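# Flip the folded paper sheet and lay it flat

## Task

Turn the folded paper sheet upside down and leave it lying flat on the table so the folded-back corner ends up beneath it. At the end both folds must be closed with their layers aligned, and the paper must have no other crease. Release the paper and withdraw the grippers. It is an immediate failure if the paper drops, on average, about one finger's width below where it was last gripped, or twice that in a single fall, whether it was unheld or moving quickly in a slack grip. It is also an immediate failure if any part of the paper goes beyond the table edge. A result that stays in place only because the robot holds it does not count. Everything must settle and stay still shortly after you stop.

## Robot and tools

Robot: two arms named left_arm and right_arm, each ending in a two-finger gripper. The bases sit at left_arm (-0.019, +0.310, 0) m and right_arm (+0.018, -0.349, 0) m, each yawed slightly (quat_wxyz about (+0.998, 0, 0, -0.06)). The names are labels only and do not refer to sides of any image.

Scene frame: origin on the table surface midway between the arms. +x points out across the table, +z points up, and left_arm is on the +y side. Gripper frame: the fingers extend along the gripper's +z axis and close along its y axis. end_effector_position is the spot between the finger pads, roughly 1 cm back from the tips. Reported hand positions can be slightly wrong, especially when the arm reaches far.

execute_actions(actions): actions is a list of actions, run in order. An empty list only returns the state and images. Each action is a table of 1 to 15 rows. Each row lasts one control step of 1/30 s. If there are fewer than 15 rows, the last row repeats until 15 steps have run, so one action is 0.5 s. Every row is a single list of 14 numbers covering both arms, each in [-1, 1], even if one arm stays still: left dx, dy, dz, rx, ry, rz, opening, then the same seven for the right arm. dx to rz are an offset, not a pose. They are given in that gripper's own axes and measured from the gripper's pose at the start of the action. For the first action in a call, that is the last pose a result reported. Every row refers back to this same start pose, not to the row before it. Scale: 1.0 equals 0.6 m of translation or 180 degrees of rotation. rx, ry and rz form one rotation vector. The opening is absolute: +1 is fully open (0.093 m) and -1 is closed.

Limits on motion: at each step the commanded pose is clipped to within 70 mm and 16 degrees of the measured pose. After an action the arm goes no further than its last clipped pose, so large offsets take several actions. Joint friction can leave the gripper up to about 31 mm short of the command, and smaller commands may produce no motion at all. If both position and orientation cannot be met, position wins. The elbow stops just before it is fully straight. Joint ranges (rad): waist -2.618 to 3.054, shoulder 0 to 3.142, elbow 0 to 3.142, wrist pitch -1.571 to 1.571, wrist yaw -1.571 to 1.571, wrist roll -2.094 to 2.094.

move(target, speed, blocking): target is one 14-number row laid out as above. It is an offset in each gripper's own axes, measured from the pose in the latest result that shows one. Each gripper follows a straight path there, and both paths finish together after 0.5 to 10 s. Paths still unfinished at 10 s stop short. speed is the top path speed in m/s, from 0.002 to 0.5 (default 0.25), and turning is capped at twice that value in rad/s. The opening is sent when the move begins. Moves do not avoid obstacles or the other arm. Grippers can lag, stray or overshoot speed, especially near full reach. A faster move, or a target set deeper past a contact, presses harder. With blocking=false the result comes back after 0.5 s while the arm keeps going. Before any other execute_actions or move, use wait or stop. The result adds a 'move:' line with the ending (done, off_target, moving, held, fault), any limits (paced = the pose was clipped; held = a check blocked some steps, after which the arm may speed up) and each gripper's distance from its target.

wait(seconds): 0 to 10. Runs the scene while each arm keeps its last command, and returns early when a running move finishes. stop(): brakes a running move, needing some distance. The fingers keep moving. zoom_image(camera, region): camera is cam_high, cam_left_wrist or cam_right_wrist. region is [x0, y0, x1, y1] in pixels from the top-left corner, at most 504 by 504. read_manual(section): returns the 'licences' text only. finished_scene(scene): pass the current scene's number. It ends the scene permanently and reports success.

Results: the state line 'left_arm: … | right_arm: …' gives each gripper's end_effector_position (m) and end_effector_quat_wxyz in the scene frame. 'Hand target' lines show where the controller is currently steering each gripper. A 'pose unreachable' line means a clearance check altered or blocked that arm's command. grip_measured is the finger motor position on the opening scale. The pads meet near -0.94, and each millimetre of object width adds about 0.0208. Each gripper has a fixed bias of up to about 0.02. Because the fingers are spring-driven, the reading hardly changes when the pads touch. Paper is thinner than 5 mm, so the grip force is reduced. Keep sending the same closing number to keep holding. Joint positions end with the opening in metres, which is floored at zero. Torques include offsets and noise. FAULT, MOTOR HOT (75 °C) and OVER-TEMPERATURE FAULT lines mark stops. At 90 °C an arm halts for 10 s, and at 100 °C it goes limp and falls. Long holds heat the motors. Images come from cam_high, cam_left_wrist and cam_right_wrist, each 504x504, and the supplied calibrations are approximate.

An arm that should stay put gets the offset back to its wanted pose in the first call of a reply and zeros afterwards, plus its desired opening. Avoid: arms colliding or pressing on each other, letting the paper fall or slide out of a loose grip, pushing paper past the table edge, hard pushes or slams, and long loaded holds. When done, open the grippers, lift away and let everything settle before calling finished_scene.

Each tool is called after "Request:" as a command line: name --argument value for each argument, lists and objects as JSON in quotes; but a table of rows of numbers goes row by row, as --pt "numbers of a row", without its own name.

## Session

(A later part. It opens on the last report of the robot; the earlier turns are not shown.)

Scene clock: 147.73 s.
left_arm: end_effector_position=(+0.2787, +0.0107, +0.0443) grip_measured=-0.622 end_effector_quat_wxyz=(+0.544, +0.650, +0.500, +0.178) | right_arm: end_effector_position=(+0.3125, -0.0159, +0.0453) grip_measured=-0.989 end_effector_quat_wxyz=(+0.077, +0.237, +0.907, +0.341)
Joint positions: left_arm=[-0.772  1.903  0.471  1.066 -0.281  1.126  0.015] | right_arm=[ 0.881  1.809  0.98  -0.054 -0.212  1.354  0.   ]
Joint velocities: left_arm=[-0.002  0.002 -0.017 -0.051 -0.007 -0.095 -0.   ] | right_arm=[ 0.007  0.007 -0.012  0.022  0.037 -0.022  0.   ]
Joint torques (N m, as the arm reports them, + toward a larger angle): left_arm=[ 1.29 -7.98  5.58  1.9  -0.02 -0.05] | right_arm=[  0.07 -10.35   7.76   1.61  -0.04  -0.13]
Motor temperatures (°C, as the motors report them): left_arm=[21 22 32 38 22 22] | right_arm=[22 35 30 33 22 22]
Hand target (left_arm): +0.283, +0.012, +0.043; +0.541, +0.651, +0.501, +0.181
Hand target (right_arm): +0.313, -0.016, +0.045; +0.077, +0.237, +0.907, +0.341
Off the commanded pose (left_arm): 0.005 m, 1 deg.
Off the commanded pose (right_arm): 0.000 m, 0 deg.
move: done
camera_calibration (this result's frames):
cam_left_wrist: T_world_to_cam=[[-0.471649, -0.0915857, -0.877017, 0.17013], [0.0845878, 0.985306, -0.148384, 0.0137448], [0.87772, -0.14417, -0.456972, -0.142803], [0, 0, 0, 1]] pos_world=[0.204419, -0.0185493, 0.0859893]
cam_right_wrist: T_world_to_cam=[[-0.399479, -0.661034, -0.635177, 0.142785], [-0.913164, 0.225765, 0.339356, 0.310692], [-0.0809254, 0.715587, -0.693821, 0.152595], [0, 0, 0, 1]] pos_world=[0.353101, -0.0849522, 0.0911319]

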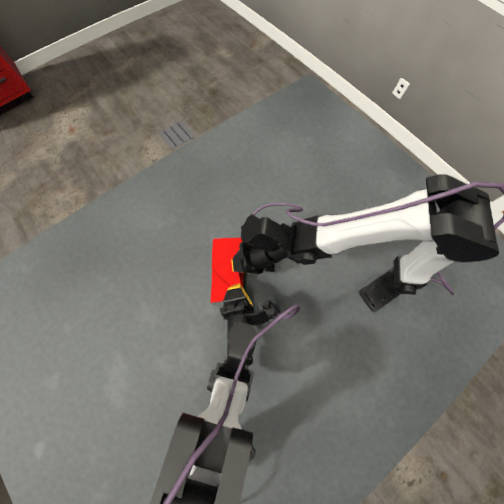

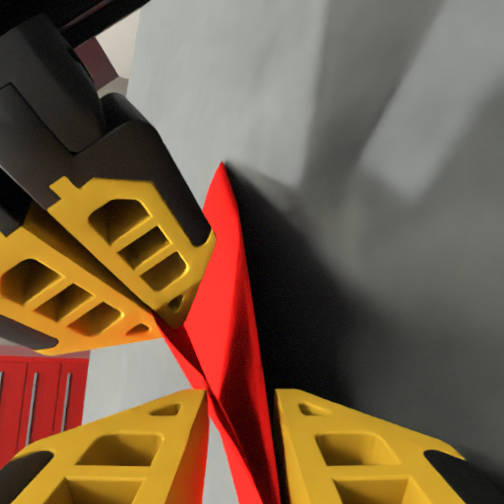

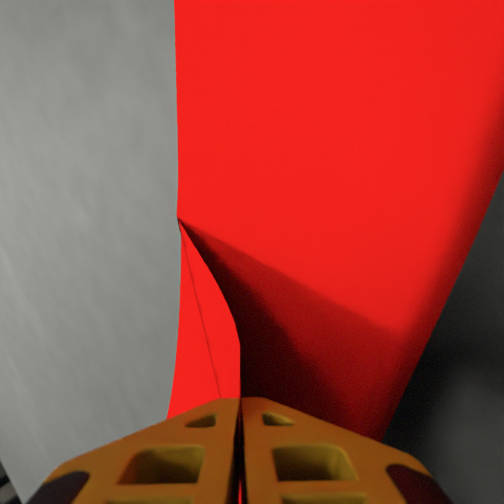

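Request:
execute_actions --actions '[[[0,0,0,0,0,0,-0.65, 0,0,0,0,0,0,-1],[0,0,0,0,0,0,-0.68, 0,0,0,0,0,0,-1],[0,0,0,0,0,0,-0.71, 0,0,0,0,0,0,-1],[0,0,0,0,0,0,-0.74, 0,0,0,0,0,0,-1],[0,0,0,0,0,0,-0.77, 0,0,0,0,0,0,-1],[0,0,0,0,0,0,-0.8, 0,0,0,0,0,0,-1],[0,0,0,0,0,0,-0.83, 0,0,0,0,0,0,-1],[0,0,0,0,0,0,-0.86, 0,0,0,0,0,0,-1],[0,0,0,0,0,0,-0.89, 0,0,0,0,0,0,-1],[0,0,0,0,0,0,-0.92, 0,0,0,0,0,0,-1],[0,0,0,0,0,0,-0.95, 0,0,0,0,0,0,-1],[0,0,0,0,0,0,-1, 0,0,0,0,0,0,-0.97],[0,0,0,0,0,0,-1, 0,0,0,0,0,0,-0.93],[0,0,0,0,0,0,-1, 0,0,0,0,0,0,-0.88],[0,0,0,0,0,0,-1, 0,0,0,0,0,0,-0.84]]]'

Request:
move --target '[0,0,0,0,0,0,-1, 0,-0.03,-0.06,0,0,0,-0.84]' --speed 0.05

Scene clock: 155.37 s.
left_arm: end_effector_position=(+0.2789, +0.0104, +0.0451) grip_measured=-0.981 end_effector_quat_wxyz=(+0.546, +0.649, +0.499, +0.179) | right_arm: end_effector_position=(+0.3123, -0.0160, +0.0452) grip_measured=-0.863 end_effector_quat_wxyz=(+0.076, +0.237, +0.907, +0.340)
Joint positions: left_arm=[-0.772  1.903  0.471  1.07  -0.281  1.127  0.   ] | right_arm=[ 0.881  1.809  0.98  -0.055 -0.212  1.354  0.004]
Joint velocities: left_arm=[-0.002 -0.007 -0.007 -0.007 -0.022 -0.051  0.   ] | right_arm=[-0.002  0.017 -0.007 -0.022 -0.022 -0.066  0.044]
Joint torques (N m, as the arm reports them, + toward a larger angle): left_arm=[ 0.36 -8.24  4.47  2.   -0.04 -0.13] | right_arm=[  0.11 -10.31   7.76   1.59  -0.05  -0.13]
Motor temperatures (°C, as the motors report them): left_arm=[21 23 32 38 22 22] | right_arm=[22 36 30 34 22 22]
Hand target (left_arm): +0.279, +0.011, +0.044; +0.544, +0.650, +0.500, +0.178
Hand target (right_arm): +0.313, -0.016, +0.045; +0.077, +0.237, +0.906, +0.341
Off the commanded pose (left_arm): 0.001 m, 0 deg.
Off the commanded pose (right_arm): 0.000 m, 0 deg.
camera_calibration (this result's frames):
cam_left_wrist: T_world_to_cam=[[-0.469232, -0.0935606, -0.878105, 0.170334], [0.0852608, 0.984926, -0.150503, 0.0140113], [0.878949, -0.145489, -0.454182, -0.143085], [0, 0, 0, 1]] pos_world=[0.204496, -0.0186808, 0.0866928]
cam_right_wrist: T_world_to_cam=[[-0.399972, -0.6615, -0.634382, 0.142641], [-0.912869, 0.225741, 0.340164, 0.310458], [-0.0818125, 0.715163, -0.694153, 0.152828], [0, 0, 0, 1]] pos_world=[0.352963, -0.085023, 0.0909676]

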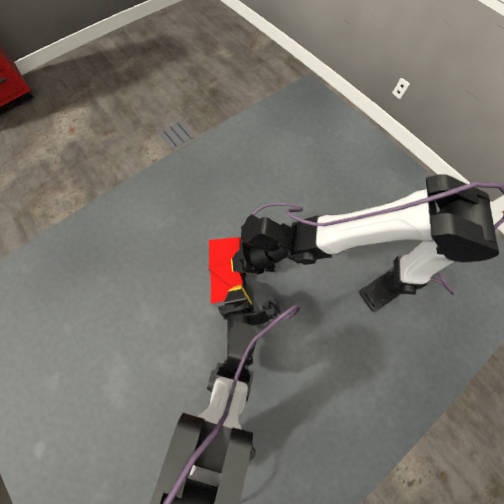

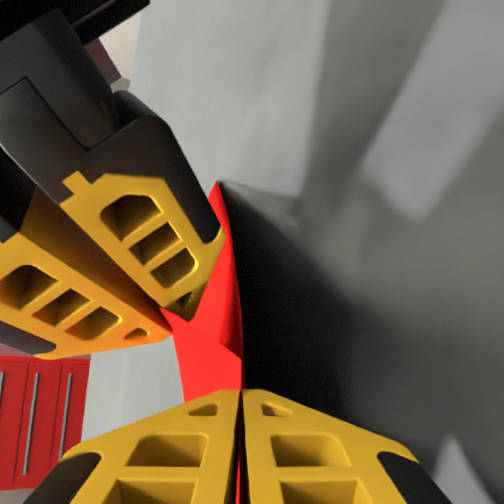

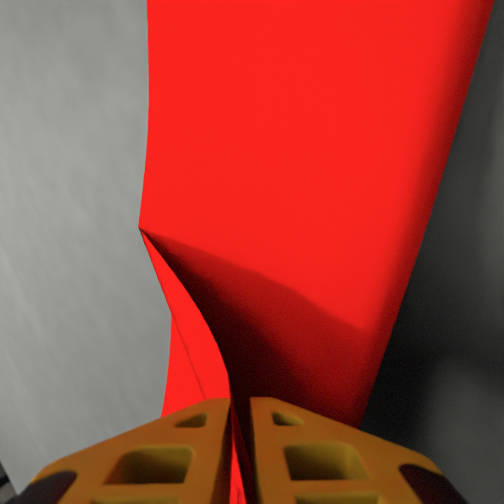

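Scene clock: 156.47 s.
left_arm: end_effector_position=(+0.2789, +0.0104, +0.0451) grip_measured=-0.981 end_effector_quat_wxyz=(+0.546, +0.649, +0.499, +0.179) | right_arm: end_effector_position=(+0.2994, -0.0403, +0.0639) grip_measured=-0.842 end_effector_quat_wxyz=(+0.081, +0.238, +0.903, +0.347)
Joint positions: left_arm=[-0.772  1.903  0.471  1.07  -0.281  1.127  0.   ] | right_arm=[ 0.854  1.672  0.89  -0.089 -0.227  1.339  0.005]
Joint velocities: left_arm=[ 0.002 -0.002 -0.002  0.007  0.007 -0.051  0.   ] | right_arm=[ 0.007  0.017  0.007 -0.037 -0.037  0.007 -0.001]
Joint torques (N m, as the arm reports them, + toward a larger angle): left_arm=[ 0.17 -8.32  4.55  2.02 -0.06 -0.12] | right_arm=[ -0.53 -10.49   5.83   1.53  -0.15  -0.22]
Motor temperatures (°C, as the motors report them): left_arm=[21 24 31 38 22 22] | right_arm=[22 36 30 34 22 22]
Hand target (left_arm): +0.279, +0.010, +0.045; +0.546, +0.649, +0.499, +0.179
Hand target (right_arm): +0.294, -0.048, +0.060; +0.076, +0.237, +0.907, +0.341
Off the commanded pose (left_arm): 0.000 m, 0 deg.
Off the commanded pose (right_arm): 0.010 m, 1 deg.
move: done
camera_calibration (this result's frames):
cam_left_wrist: T_world_to_cam=[[-0.469232, -0.0935606, -0.878105, 0.170334], [0.0852608, 0.984926, -0.150503, 0.0140113], [0.878949, -0.145489, -0.454182, -0.143085], [0, 0, 0, 1]] pos_world=[0.204496, -0.0186808, 0.0866928]
cam_right_wrist: T_world_to_cam=[[-0.39673, -0.650835, -0.647318, 0.1336], [-0.915269, 0.226755, 0.332964, 0.299039], [-0.069922, 0.724566, -0.685649, 0.178458], [0, 0, 0, 1]] pos_world=[0.339183, -0.110161, 0.109272]

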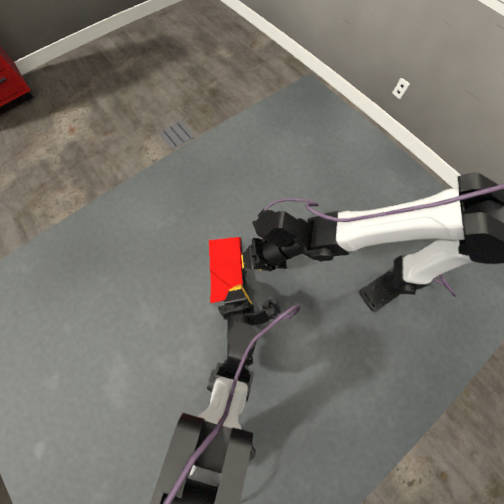

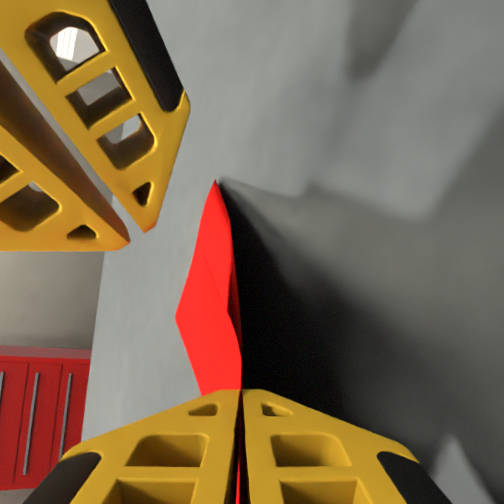

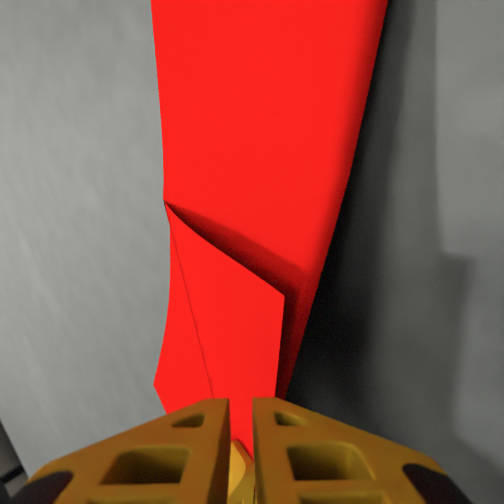

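Request:
move --target '[-0.011,0.033,-0.012,0,0,0,-1, -0.002,-0.024,0.008,-0.078,0.023,0.083,-0.23]' --speed 0.15

Scene clock: 171.17 s.
left_arm: end_effector_position=(+0.2763, +0.0136, +0.0570) grip_measured=-0.981 end_effector_quat_wxyz=(+0.537, +0.655, +0.501, +0.179) | right_arm: end_effector_position=(+0.3000, -0.0412, +0.0631) grip_measured=-0.232 end_effector_quat_wxyz=(+0.041, +0.320, +0.817, +0.479)
Joint positions: left_arm=[-0.772  1.81   0.471  0.955 -0.281  1.127  0.   ] | right_arm=[ 0.802  1.672  0.638  0.423 -0.354  1.621  0.034]
Joint velocities: left_arm=[ 0.012  0.002 -0.002 -0.022  0.007  0.022  0.   ] | right_arm=[ 0.007 -0.017 -0.017  0.037  0.007  0.051  0.   ]
Joint torques (N m, as the arm reports them, + toward a larger angle): left_arm=[ 0.45 -9.47  6.25  1.94 -0.04 -0.11] | right_arm=[-0.55 -6.8   5.08  2.07 -0.18 -0.08]
Motor temperatures (°C, as the motors report them): left_arm=[21 25 31 38 22 22] | right_arm=[22 37 29 34 22 22]
Hand target (left_arm): +0.280, +0.011, +0.067; +0.546, +0.649, +0.499, +0.179
Hand target (right_arm): +0.296, -0.047, +0.051; +0.032, +0.329, +0.818, +0.471
Off the commanded pose (left_arm): 0.011 m, 1 deg.
Off the commanded pose (right_arm): 0.014 m, 2 deg.
move: off_target (left_arm, right_arm)
camera_calibration (this result's frames):
cam_left_wrist: T_world_to_cam=[[-0.481102, -0.0786735, -0.873127, 0.18263], [0.0833264, 0.987352, -0.134879, 0.0124956], [0.872695, -0.137645, -0.468462, -0.13259], [0, 0, 0, 1]] pos_world=[0.202533, -0.0162198, 0.0990313]
cam_right_wrist: T_world_to_cam=[[-0.505825, -0.345812, -0.790288, 0.18706], [-0.862462, 0.221159, 0.455246, 0.276239], [0.0173498, 0.911868, -0.410117, 0.142721], [0, 0, 0, 1]] pos_world=[0.330389, -0.126548, 0.0806066]

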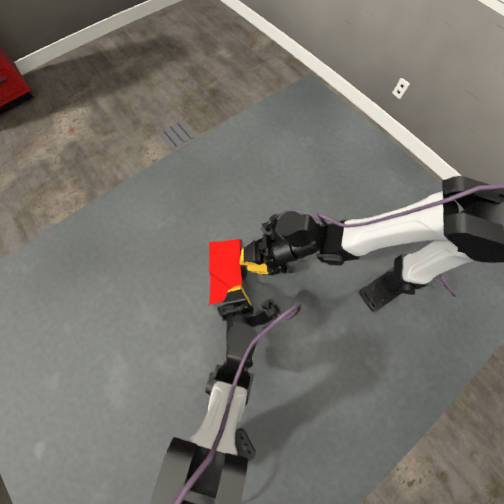

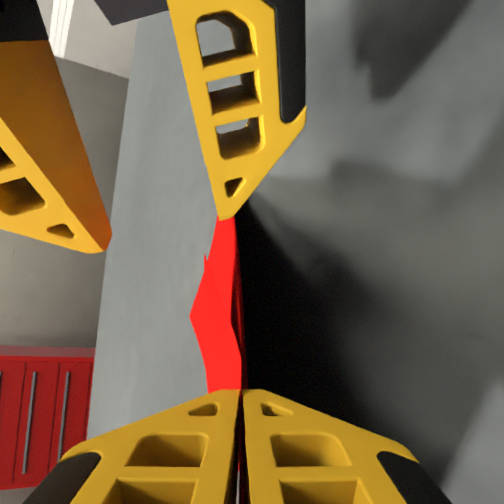

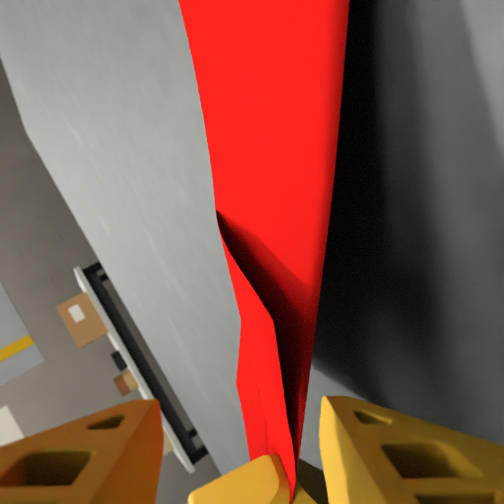

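Request:
move --target '[0,0,0,0,0,0,-1, 0,-0.04,0,0,0,0,-0.23]' --speed 0.08

Scene clock: 175.73 s.
left_arm: end_effector_position=(+0.2763, +0.0136, +0.0569) grip_measured=-0.981 end_effector_quat_wxyz=(+0.537, +0.655, +0.501, +0.179) | right_arm: end_effector_position=(+0.2930, -0.0469, +0.0527) grip_measured=-0.232 end_effector_quat_wxyz=(+0.043, +0.318, +0.815, +0.483)
Joint positions: left_arm=[-0.772  1.81   0.471  0.955 -0.281  1.127  0.   ] | right_arm=[ 0.802  1.683  0.577  0.506 -0.354  1.622  0.034]
Joint velocities: left_arm=[-0.007 -0.017  0.002  0.066 -0.081 -0.037  0.   ] | right_arm=[-0.002 -0.007 -0.007  0.125 -0.022  0.051 -0.001]
Joint torques (N m, as the arm reports them, + toward a larger angle): left_arm=[ 0.18 -7.88  5.08  2.02 -0.07 -0.11] | right_arm=[ 0.43 -6.89  4.94  2.05 -0.03 -0.13]
Motor temperatures (°C, as the motors report them): left_arm=[21 26 31 38 22 22] | right_arm=[22 36 29 35 22 22]
Hand target (left_arm): +0.276, +0.014, +0.057; +0.537, +0.655, +0.501, +0.179
Hand target (right_arm): +0.288, -0.049, +0.044; +0.041, +0.320, +0.817, +0.478
Off the commanded pose (left_arm): 0.000 m, 0 deg.
Off the commanded pose (right_arm): 0.010 m, 1 deg.
move: done
camera_calibration (this result's frames):
cam_left_wrist: T_world_to_cam=[[-0.48131, -0.078413, -0.873036, 0.182598], [0.0832944, 0.987392, -0.134605, 0.0124527], [0.872584, -0.137506, -0.46871, -0.132564], [0, 0, 0, 1]] pos_world=[0.202522, -0.016206, 0.0989566]
cam_right_wrist: T_world_to_cam=[[-0.499943, -0.339586, -0.796704, 0.172165], [-0.865803, 0.21831, 0.450251, 0.27736], [0.0210297, 0.914889, -0.403157, 0.142486], [0, 0, 0, 1]] pos_world=[0.323215, -0.132445, 0.0697271]

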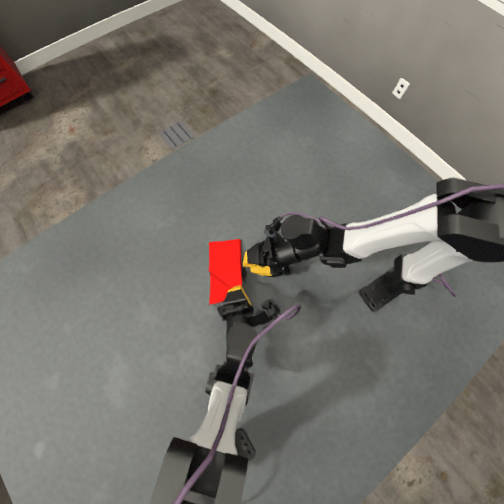

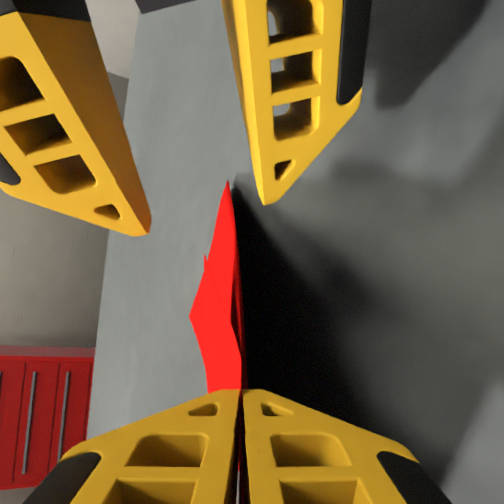

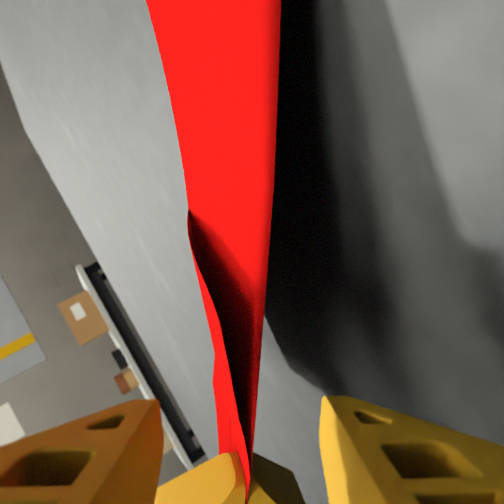

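Request:
move --target '[0,0,0,0,0,0,-1, 0.005,0.01,0.082,0,0,0,-0.23]' --speed 0.07

Scene clock: 182.67 s.
left_arm: end_effector_position=(+0.2763, +0.0136, +0.0569) grip_measured=-0.981 end_effector_quat_wxyz=(+0.537, +0.655, +0.501, +0.179) | right_arm: end_effector_position=(+0.3059, -0.0153, +0.0263) grip_measured=-0.232 end_effector_quat_wxyz=(+0.037, +0.321, +0.821, +0.471)
Joint positions: left_arm=[-0.772  1.81   0.471  0.955 -0.281  1.127  0.   ] | right_arm=[ 0.854  1.87   0.694  0.554 -0.315  1.647  0.034]
Joint velocities: left_arm=[ 0.002  0.002 -0.012 -0.007  0.022 -0.022  0.   ] | right_arm=[ 0.002 -0.002  0.002 -0.022 -0.022 -0.007  0.001]
Joint torques (N m, as the arm reports them, + toward a larger angle): left_arm=[ 0.19 -7.96  5.08  2.01 -0.06 -0.12] | right_arm=[ 0.66 -8.49  8.76  2.08  0.04 -0.07]
Motor temperatures (°C, as the motors report them): left_arm=[21 26 30 38 22 22] | right_arm=[22 36 29 36 22 22]
Hand target (left_arm): +0.276, +0.014, +0.057; +0.537, +0.655, +0.501, +0.179
Hand target (right_arm): +0.312, -0.007, +0.033; +0.043, +0.318, +0.815, +0.483
Off the commanded pose (left_arm): 0.000 m, 0 deg.
Off the commanded pose (right_arm): 0.013 m, 2 deg.
move: off_target (right_arm)
camera_calibration (this result's frames):
cam_left_wrist: T_world_to_cam=[[-0.48131, -0.078413, -0.873036, 0.182598], [0.0832944, 0.987392, -0.134605, 0.0124527], [0.872584, -0.137506, -0.46871, -0.132564], [0, 0, 0, 1]] pos_world=[0.202522, -0.016206, 0.0989566]
cam_right_wrist: T_world_to_cam=[[-0.514535, -0.359573, -0.778435, 0.171985], [-0.85744, 0.223233, 0.463641, 0.290621], [0.00705974, 0.906021, -0.423173, 0.10729], [0, 0, 0, 1]] pos_world=[0.336925, -0.100242, 0.0445379]

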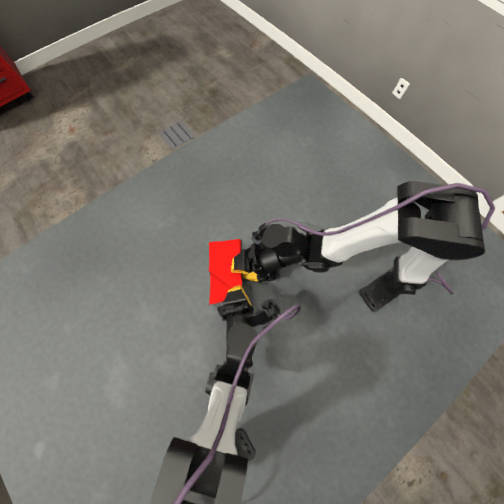

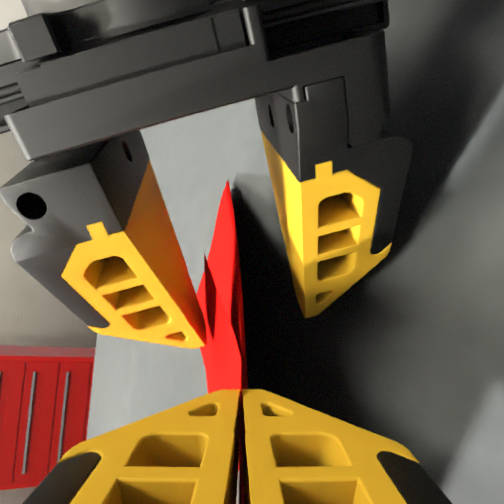

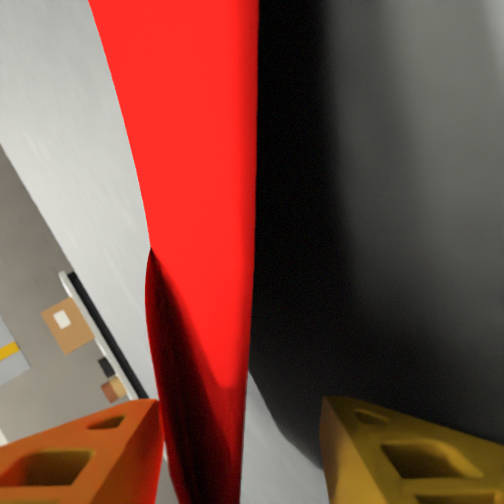

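Request:
execute_actions --actions '[[[0,0,0,0,0,0,-1, 0,0.02,0.005,0,0,0,-0.27],[0,0,0,0,0,0,-1, 0,0.022,0.005,0,0,0,-0.31],[0,0,0,0,0,0,-1, 0,0.024,0.005,0,0,0,-0.35],[0,0,0,0,0,0,-1, 0,0.026,0.005,0,0,0,-0.39],[0,0,0,0,0,0,-1, 0,0.027,0.005,0,0,0,-0.43],[0,0,0,0,0,0,-1, 0,0.027,0.005,0,0,0,-0.47],[0,0,0,0,0,0,-1, 0,0.027,0.005,0,0,0,-0.51],[0,0,0,0,0,0,-1, 0,0.027,0.005,0,0,0,-0.55],[0,0,0,0,0,0,-1, 0,0.027,0.005,0,0,0,-0.59],[0,0,0,0,0,0,-1, 0,0.027,0.005,0,0,0,-0.63],[0,0,0,0,0,0,-1, 0,0.027,0.005,0,0,0,-0.67],[0,0,0,0,0,0,-1, 0,0.027,0.005,0,0,0,-0.71],[0,0,0,0,0,0,-1, 0,0.027,0.005,0,0,0,-0.74]]]'

Scene clock: 188.63 s.
left_arm: end_effector_position=(+0.2763, +0.0136, +0.0569) grip_measured=-0.981 end_effector_quat_wxyz=(+0.537, +0.655, +0.501, +0.179) | right_arm: end_effector_position=(+0.3094, -0.0125, +0.0280) grip_measured=-0.737 end_effector_quat_wxyz=(+0.033, +0.325, +0.824, +0.463)
Joint positions: left_arm=[-0.772  1.81   0.471  0.955 -0.281  1.127  0.   ] | right_arm=[ 0.854  1.87   0.73   0.499 -0.313  1.648  0.01 ]
Joint velocities: left_arm=[-0.007 -0.007  0.002 -0.051 -0.022  0.007  0.   ] | right_arm=[-0.007 -0.002  0.002 -0.037 -0.037 -0.081 -0.   ]
Joint torques (N m, as the arm reports them, + toward a larger angle): left_arm=[ 0.19 -7.88  5.07  2.01 -0.06 -0.1 ] | right_arm=[ -0.03 -10.51   8.77   1.77  -0.11  -0.15]
Motor temperatures (°C, as the motors report them): left_arm=[21 26 30 39 22 22] | right_arm=[22 36 29 36 22 22]
Hand target (left_arm): +0.276, +0.014, +0.057; +0.537, +0.655, +0.501, +0.179
Hand target (right_arm): +0.315, -0.008, +0.038; +0.037, +0.321, +0.821, +0.471
Off the commanded pose (left_arm): 0.000 m, 0 deg.
Off the commanded pose (right_arm): 0.012 m, 1 deg.
camera_calibration (this result's frames):
cam_left_wrist: T_world_to_cam=[[-0.48131, -0.078413, -0.873036, 0.182598], [0.0832944, 0.987392, -0.134605, 0.0124527], [0.872584, -0.137506, -0.46871, -0.132564], [0, 0, 0, 1]] pos_world=[0.202522, -0.016206, 0.0989566]
cam_right_wrist: T_world_to_cam=[[-0.526201, -0.36911, -0.766075, 0.179278], [-0.850356, 0.231316, 0.472639, 0.289888], [0.00274932, 0.900139, -0.435594, 0.107049], [0, 0, 0, 1]] pos_world=[0.340549, -0.0972413, 0.0469577]

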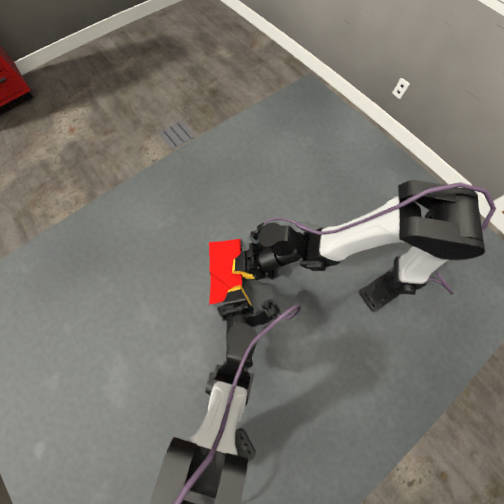

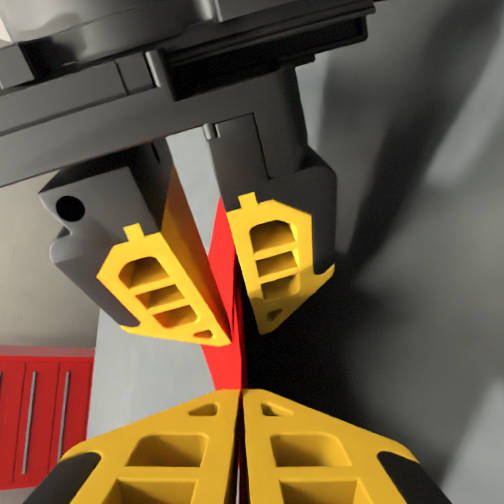

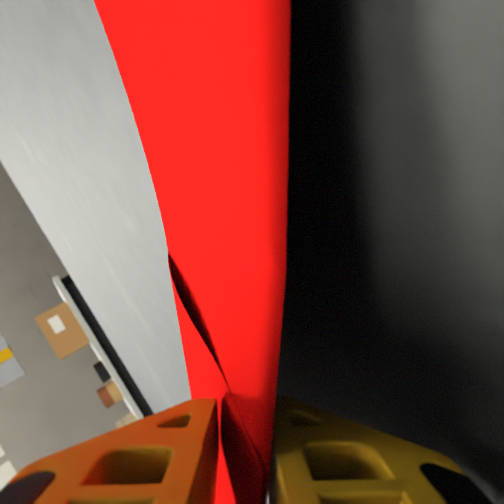

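Good. Close the right fully, then release the left and withdraw it.

Request:
execute_actions --actions '[[[0,0,0,0,0,0,-1, 0,0,0,0,0,0,-0.77],[0,0,0,0,0,0,-1, 0,0,0,0,0,0,-0.8],[0,0,0,0,0,0,-1, 0,0,0,0,0,0,-0.83],[0,0,0,0,0,0,-1, 0,0,0,0,0,0,-0.86],[0,0,0,0,0,0,-1, 0,0,0,0,0,0,-0.89],[0,0,0,0,0,0,-1, 0,0,0,0,0,0,-0.92],[0,0,0,0,0,0,-1, 0,0,0,0,0,0,-0.95],[0,0,0,0,0,0,-1, 0,0,0,0,0,0,-1],[0,0,0,0,0,0,-1, 0,0,0,0,0,0,-1],[0,0,0,0,0,0,-1, 0,0,0,0,0,0,-1],[0,0,0,0,0,0,-0.94, 0,0,0,0,0,0,-1],[0,0,0,0,0,0,-0.88, 0,0,0,0,0,0,-1],[0,0,0,0,0,0,-0.8, 0,0,0,0,0,0,-1],[0,0,0,0,0,0,-0.7, 0,0,0,0,0,0,-1],[0,0,0,0,0,0,-0.6, 0,0,0,0,0,0,-1]]]'

Request:
move --target '[0,0,-0.1,0,0,0,-0.4, 0,0,0,0,0,0,-1]' --speed 0.12

Scene clock: 193.70 s.
left_arm: end_effector_position=(+0.2763, +0.0136, +0.0569) grip_measured=-0.655 end_effector_quat_wxyz=(+0.537, +0.655, +0.501, +0.179) | right_arm: end_effector_position=(+0.3091, -0.0128, +0.0274) grip_measured=-0.988 end_effector_quat_wxyz=(+0.033, +0.325, +0.825, +0.462)
Joint positions: left_arm=[-0.772  1.81   0.471  0.955 -0.281  1.127  0.014] | right_arm=[ 0.854  1.87   0.73   0.496 -0.313  1.648  0.   ]
Joint velocities: left_arm=[ 0.002  0.007  0.012 -0.007  0.022 -0.022  0.11 ] | right_arm=[ 0.002 -0.012 -0.007  0.051 -0.037  0.022  0.   ]
Joint torques (N m, as the arm reports them, + toward a larger angle): left_arm=[ 0.1  -7.85  5.13  2.03 -0.07 -0.12] | right_arm=[ 0.08 -9.88  6.64  1.9  -0.07 -0.14]
Motor temperatures (°C, as the motors report them): left_arm=[21 27 30 39 22 22] | right_arm=[22 36 29 36 22 22]
Hand target (left_arm): +0.276, +0.014, +0.057; +0.537, +0.655, +0.501, +0.179
Hand target (right_arm): +0.309, -0.012, +0.028; +0.033, +0.325, +0.824, +0.463
Off the commanded pose (left_arm): 0.000 m, 0 deg.
Off the commanded pose (right_arm): 0.001 m, 0 deg.
camera_calibration (this result's frames):
cam_left_wrist: T_world_to_cam=[[-0.48131, -0.078413, -0.873036, 0.182598], [0.0832944, 0.987392, -0.134605, 0.0124527], [0.872584, -0.137506, -0.46871, -0.132564], [0, 0, 0, 1]] pos_world=[0.202522, -0.016206, 0.0989566]
cam_right_wrist: T_world_to_cam=[[-0.527925, -0.370684, -0.764126, 0.179026], [-0.849289, 0.23229, 0.474078, 0.289599], [0.0017655, 0.899241, -0.43745, 0.107404], [0, 0, 0, 1]] pos_world=[0.340276, -0.0974912, 0.0464897]

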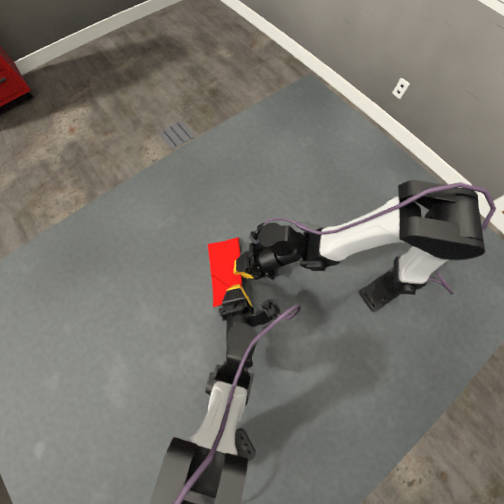

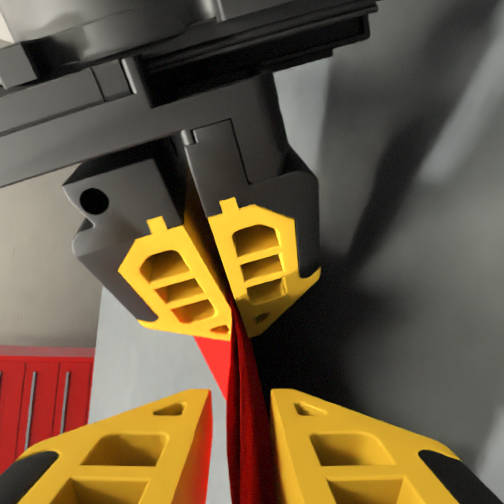

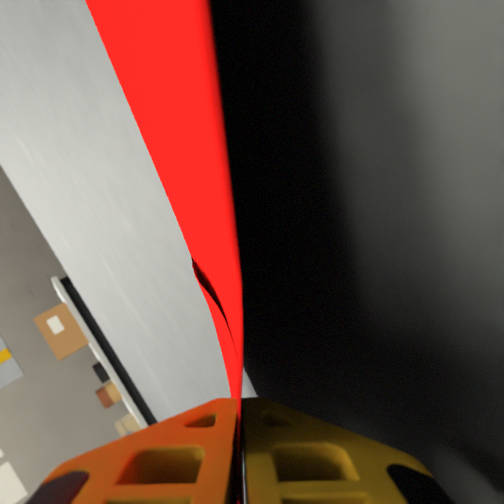

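Scene clock: 194.83 s.
left_arm: end_effector_position=(+0.2356, +0.0422, +0.0803) grip_measured=-0.402 end_effector_quat_wxyz=(+0.540, +0.654, +0.499, +0.179) | right_arm: end_effector_position=(+0.3091, -0.0128, +0.0274) grip_measured=-0.988 end_effector_quat_wxyz=(+0.033, +0.325, +0.825, +0.462)
Joint positions: left_arm=[-0.835  1.53   0.308  0.838 -0.337  1.107  0.026] | right_arm=[ 0.854  1.87   0.73   0.496 -0.313  1.648  0.   ]
Joint velocities: left_arm=[ 0.002 -0.002  0.002  0.007 -0.022  0.007 -0.   ] | right_arm=[-0.007 -0.002  0.022 -0.007 -0.037 -0.022  0.   ]
Joint torques (N m, as the arm reports them, + toward a larger angle): left_arm=[-1.03 -7.36  4.42  1.87 -0.11 -0.15] | right_arm=[ 0.06 -9.9   6.65  1.87 -0.07 -0.14]
Motor temperatures (°C, as the motors report them): left_arm=[21 27 30 39 22 22] | right_arm=[22 36 29 36 22 22]
Hand target (left_arm): +0.231, +0.045, +0.079; +0.537, +0.655, +0.501, +0.178
Hand target (right_arm): +0.309, -0.013, +0.027; +0.033, +0.325, +0.825, +0.462
Off the commanded pose (left_arm): 0.007 m, 0 deg.
Off the commanded pose (right_arm): 0.000 m, 0 deg.
move: done
camera_calibration (this result's frames):
cam_left_wrist: T_world_to_cam=[[-0.475721, -0.0797374, -0.875974, 0.184677], [0.0871891, 0.986703, -0.137167, -0.0099377], [0.875264, -0.141629, -0.462444, -0.0831185], [0, 0, 0, 1]] pos_world=[0.161472, 0.0127593, 0.121972]
cam_right_wrist: T_world_to_cam=[[-0.527925, -0.370684, -0.764126, 0.179026], [-0.849289, 0.23229, 0.474078, 0.289599], [0.0017655, 0.899241, -0.43745, 0.107404], [0, 0, 0, 1]] pos_world=[0.340276, -0.0974912, 0.0464897]

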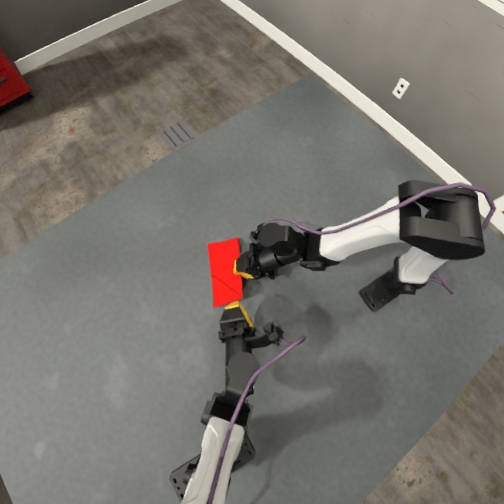

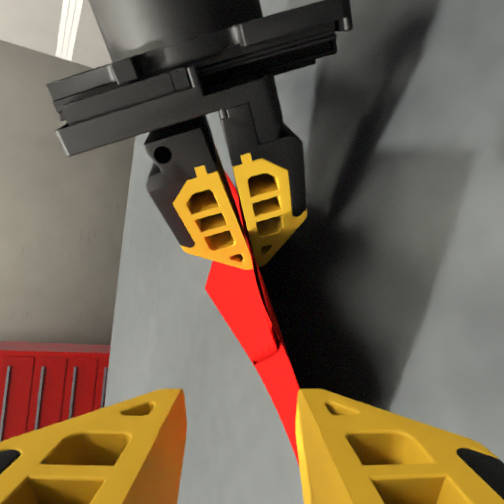

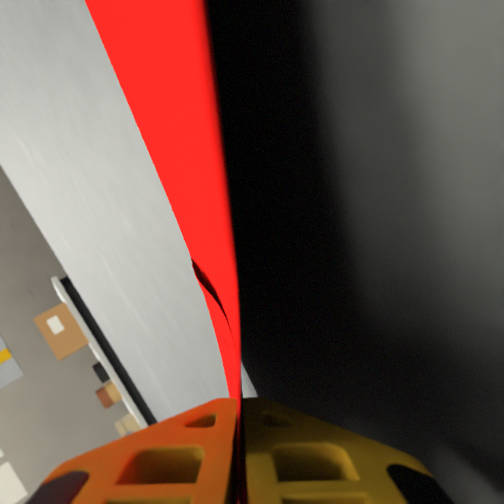

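Request:
move --target '[0.072,0.051,-0.170,0.006,-0.048,-0.382,-1, 0.034,0.164,-0.178,0.134,-0.079,-0.073,-1]' --speed 0.25

Scene clock: 213.83 s.
left_arm: end_effector_position=(+0.1927, +0.1330, +0.1320) grip_measured=-0.982 end_effector_quat_wxyz=(+0.576, +0.277, +0.742, -0.204) | right_arm: end_effector_position=(+0.3030, -0.0504, +0.1690) grip_measured=-0.989 end_effector_quat_wxyz=(+0.111, +0.291, +0.921, +0.234)
Joint positions: left_arm=[-0.565  0.563  0.078  0.229  0.006  0.019  0.   ] | right_arm=[ 0.918  1.645  1.414 -0.817 -0.009  1.419  0.   ]
Joint velocities: left_arm=[ 0.007 -0.007  0.017 -0.037  0.037 -0.007  0.   ] | right_arm=[ 0.002 -0.012 -0.012 -0.051 -0.007 -0.051  0.   ]
Joint torques (N m, as the arm reports them, + toward a larger angle): left_arm=[ 1.37 -1.83  7.69  2.    0.05 -0.17] | right_arm=[ 0.75 -7.74 10.67  1.25  0.2  -0.21]
Motor temperatures (°C, as the motors report them): left_arm=[21 26 30 38 22 22] | right_arm=[22 37 30 37 22 22]
Hand target (left_arm): +0.192, +0.135, +0.130; +0.575, +0.273, +0.743, -0.207
Hand target (right_arm): +0.304, -0.046, +0.170; +0.114, +0.283, +0.924, +0.229
Off the commanded pose (left_arm): 0.004 m, 1 deg.
Off the commanded pose (right_arm): 0.006 m, 1 deg.
move: done
camera_calibration (this result's frames):
cam_left_wrist: T_world_to_cam=[[-0.65519, -0.755455, -0.0036998, 0.226157], [-0.468613, 0.41025, -0.782366, 0.180299], [0.59256, -0.510865, -0.622807, 0.116006], [0, 0, 0, 1]] pos_world=[0.163925, 0.156147, 0.214146]
cam_right_wrist: T_world_to_cam=[[-0.506737, -0.719861, -0.474361, 0.197077], [-0.861889, 0.410816, 0.297285, 0.268716], [-0.019129, 0.559492, -0.828615, 0.258551], [0, 0, 0, 1]] pos_world=[0.336415, -0.113182, 0.227839]

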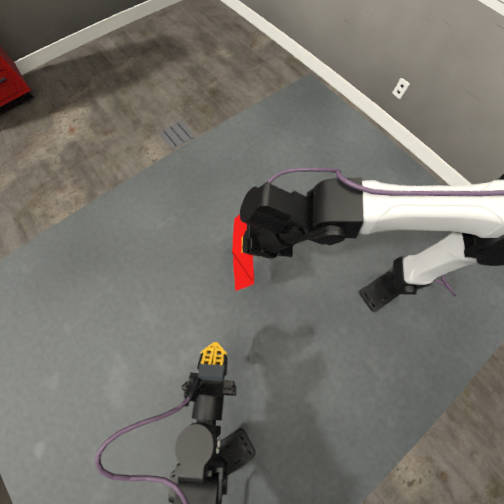

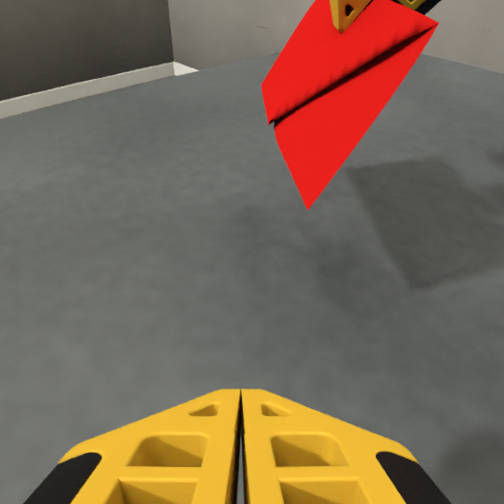

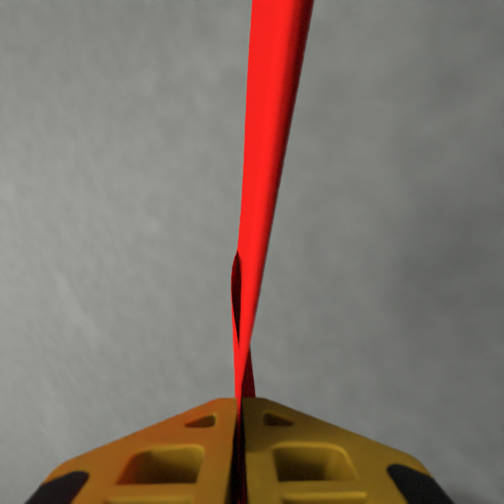

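Request:
move --target '[0,0,0,0,0,0,-1, 0,0,0,0,0,-0.955,-1]' --speed 0.5

Scene clock: 220.73 s.
left_arm: end_effector_position=(+0.1925, +0.1330, +0.1315) grip_measured=-0.982 end_effector_quat_wxyz=(+0.575, +0.277, +0.742, -0.204) | right_arm: end_effector_position=(+0.3029, -0.0506, +0.1690) grip_measured=-0.989 end_effector_quat_wxyz=(-0.241, +0.896, -0.360, +0.092)
Joint positions: left_arm=[-0.565  0.563  0.078  0.227  0.007  0.019  0.   ] | right_arm=[ 0.918  1.645  1.414 -0.818 -0.009 -1.57   0.   ]
Joint velocities: left_arm=[-0.007 -0.002  0.017 -0.037 -0.022 -0.007  0.   ] | right_arm=[-0.002 -0.007 -0.007  0.022 -0.066  0.007  0.   ]
Joint torques (N m, as the arm reports them, + toward a larger angle): left_arm=[ 0.21 -0.05  8.42  2.09 -0.02 -0.06] | right_arm=[ 0.06 -9.24  8.48  1.36 -0.04 -0.11]
Motor temperatures (°C, as the motors report them): left_arm=[21 25 31 39 22 22] | right_arm=[22 37 30 36 22 22]
Hand target (left_arm): +0.193, +0.133, +0.132; +0.576, +0.277, +0.741, -0.204
Hand target (right_arm): +0.303, -0.050, +0.169; -0.241, +0.898, -0.355, +0.094
Off the commanded pose (left_arm): 0.001 m, 0 deg.
Off the commanded pose (right_arm): 0.000 m, 1 deg.
move: done
camera_calibration (this result's frames):
cam_left_wrist: T_world_to_cam=[[-0.65596, -0.75479, -0.00298432, 0.225924], [-0.469907, 0.411467, -0.78095, 0.179682], [0.590681, -0.510869, -0.624587, 0.116406], [0, 0, 0, 1]] pos_world=[0.163872, 0.15606, 0.213703]
cam_right_wrist: T_world_to_cam=[[0.605607, 0.602919, 0.519354, -0.241047], [0.511266, -0.794924, 0.326653, -0.213163], [0.609792, 0.0677052, -0.789664, 0.0365885], [0, 0, 0, 1]] pos_world=[0.232652, -0.0265937, 0.223712]

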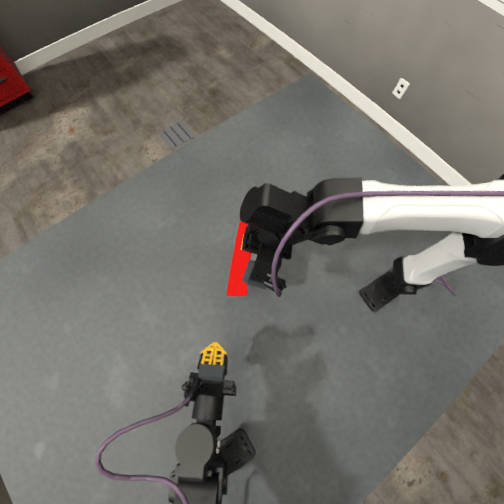

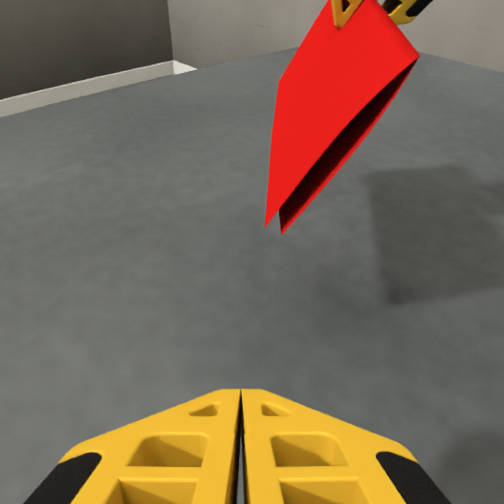

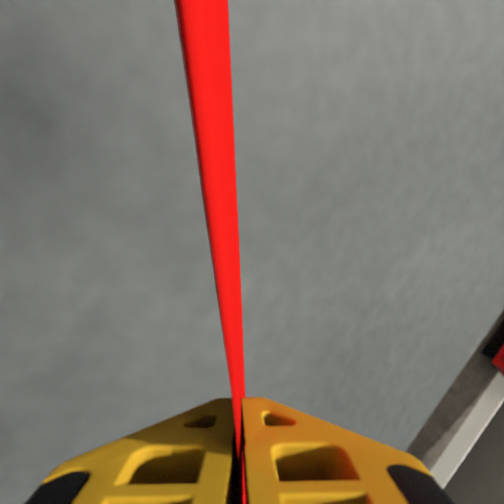

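Request:
move --target '[0,0,0,0,0,0,-1, 0,0.083,0.15,0.156,0,0,-1]' --speed 0.2

Scene clock: 226.20 s.
left_arm: end_effector_position=(+0.1925, +0.1330, +0.1315) grip_measured=-0.982 end_effector_quat_wxyz=(+0.575, +0.277, +0.742, -0.204) | right_arm: end_effector_position=(+0.3094, -0.0452, +0.0767) grip_measured=-0.989 end_effector_quat_wxyz=(-0.457, +0.808, -0.324, +0.183)
Joint positions: left_arm=[-0.565  0.563  0.078  0.227  0.007  0.019  0.   ] | right_arm=[ 0.918  1.618  0.607  0.47  -0.003 -1.572  0.   ]
Joint velocities: left_arm=[ 0.012 -0.007  0.002  0.051 -0.007 -0.11   0.   ] | right_arm=[-0.012  0.002  0.012 -0.007 -0.007  0.022  0.   ]
Joint torques (N m, as the arm reports them, + toward a larger angle): left_arm=[ 0.19 -0.09  8.42  2.08  0.   -0.09] | right_arm=[ 0.56 -6.52  5.51  2.15  0.07 -0.01]
Motor temperatures (°C, as the motors report them): left_arm=[21 25 31 39 22 22] | right_arm=[22 37 30 36 22 22]
Hand target (left_arm): +0.192, +0.133, +0.132; +0.575, +0.277, +0.742, -0.204
Hand target (right_arm): +0.305, -0.048, +0.066; -0.450, +0.812, -0.326, +0.181
Off the commanded pose (left_arm): 0.000 m, 0 deg.
Off the commanded pose (right_arm): 0.013 m, 1 deg.
move: off_target (right_arm)
camera_calibration (this result's frames):
cam_left_wrist: T_world_to_cam=[[-0.65596, -0.75479, -0.00298432, 0.225924], [-0.469907, 0.411467, -0.78095, 0.179682], [0.590681, -0.510869, -0.624587, 0.116406], [0, 0, 0, 1]] pos_world=[0.163872, 0.15606, 0.213703]
cam_right_wrist: T_world_to_cam=[[0.353709, 0.34474, 0.869508, -0.160841], [0.41651, -0.890401, 0.18359, -0.146058], [0.837502, 0.297222, -0.45853, -0.126033], [0, 0, 0, 1]] pos_world=[0.223279, -0.0371423, 0.108878]

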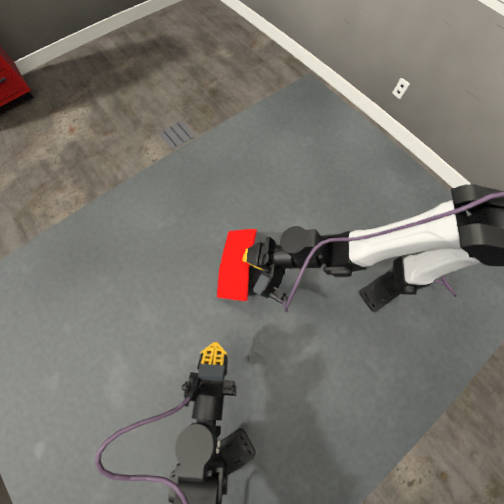

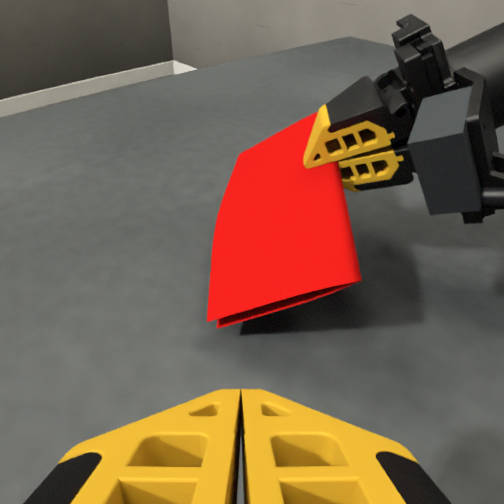

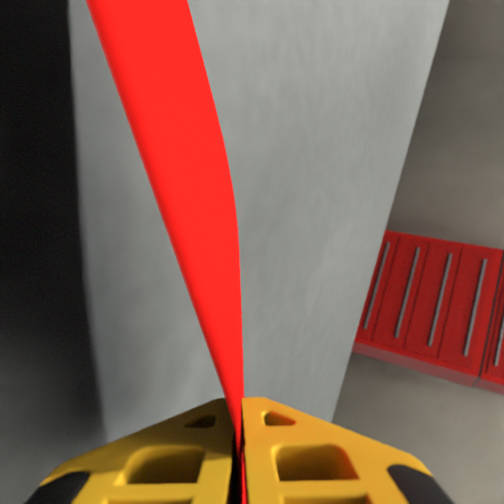

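Request:
move --target '[0,0,0,0,0,0,-1, 0,0.107,0.026,0,0,0,-1]' --speed 0.05

Scene clock: 231.00 s.
left_arm: end_effector_position=(+0.1925, +0.1330, +0.1315) grip_measured=-0.982 end_effector_quat_wxyz=(+0.575, +0.277, +0.742, -0.204) | right_arm: end_effector_position=(+0.3011, -0.0538, +0.0228) grip_measured=-0.989 end_effector_quat_wxyz=(-0.464, +0.804, -0.322, +0.186)
Joint positions: left_arm=[-0.565  0.563  0.078  0.227  0.007  0.019  0.   ] | right_arm=[ 0.918  1.822  0.478  0.82  -0.003 -1.572  0.   ]
Joint velocities: left_arm=[ 0.007 -0.002 -0.007  0.007  0.066  0.037  0.   ] | right_arm=[ 0.002 -0.027 -0.002  0.037  0.051  0.037  0.   ]
Joint torques (N m, as the arm reports them, + toward a larger angle): left_arm=[ 0.17 -0.08  8.33  2.08 -0.01 -0.07] | right_arm=[ 0.26 -7.15  3.69  2.17  0.01 -0.04]
Motor temperatures (°C, as the motors report them): left_arm=[21 24 32 40 22 22] | right_arm=[22 37 30 37 22 22]
Hand target (left_arm): +0.192, +0.133, +0.132; +0.575, +0.277, +0.742, -0.204
Hand target (right_arm): +0.296, -0.058, +0.014; -0.457, +0.808, -0.324, +0.183
Off the commanded pose (left_arm): 0.000 m, 0 deg.
Off the commanded pose (right_arm): 0.012 m, 1 deg.
move: off_target (right_arm)
camera_calibration (this result's frames):
cam_left_wrist: T_world_to_cam=[[-0.65596, -0.75479, -0.00298432, 0.225924], [-0.469907, 0.411467, -0.78095, 0.179682], [0.590681, -0.510869, -0.624587, 0.116406], [0, 0, 0, 1]] pos_world=[0.163872, 0.15606, 0.213703]
cam_right_wrist: T_world_to_cam=[[0.343297, 0.333937, 0.877857, -0.105766], [0.414042, -0.892747, 0.177685, -0.139676], [0.84304, 0.302471, -0.444741, -0.142988], [0, 0, 0, 1]] pos_world=[0.214686, -0.0461266, 0.0540727]

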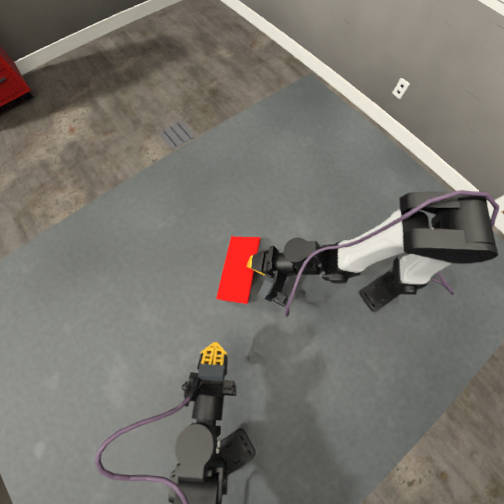

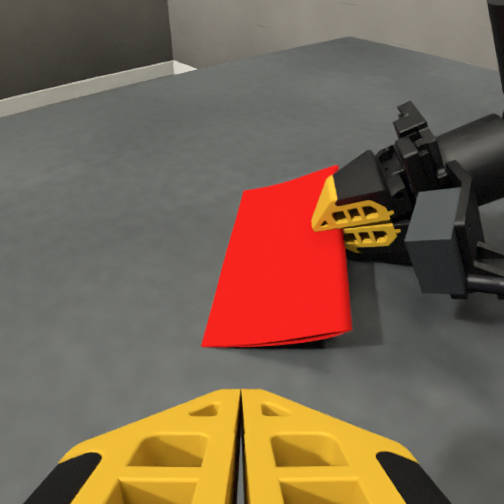

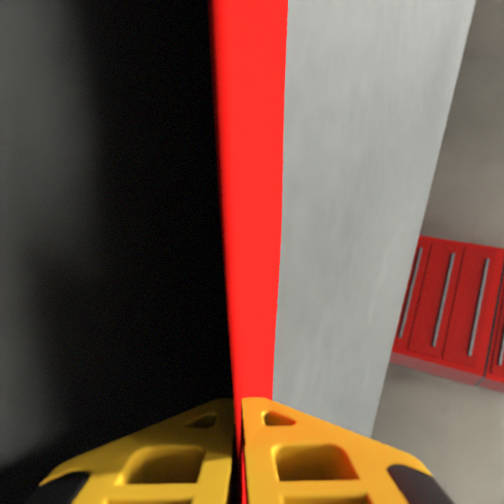

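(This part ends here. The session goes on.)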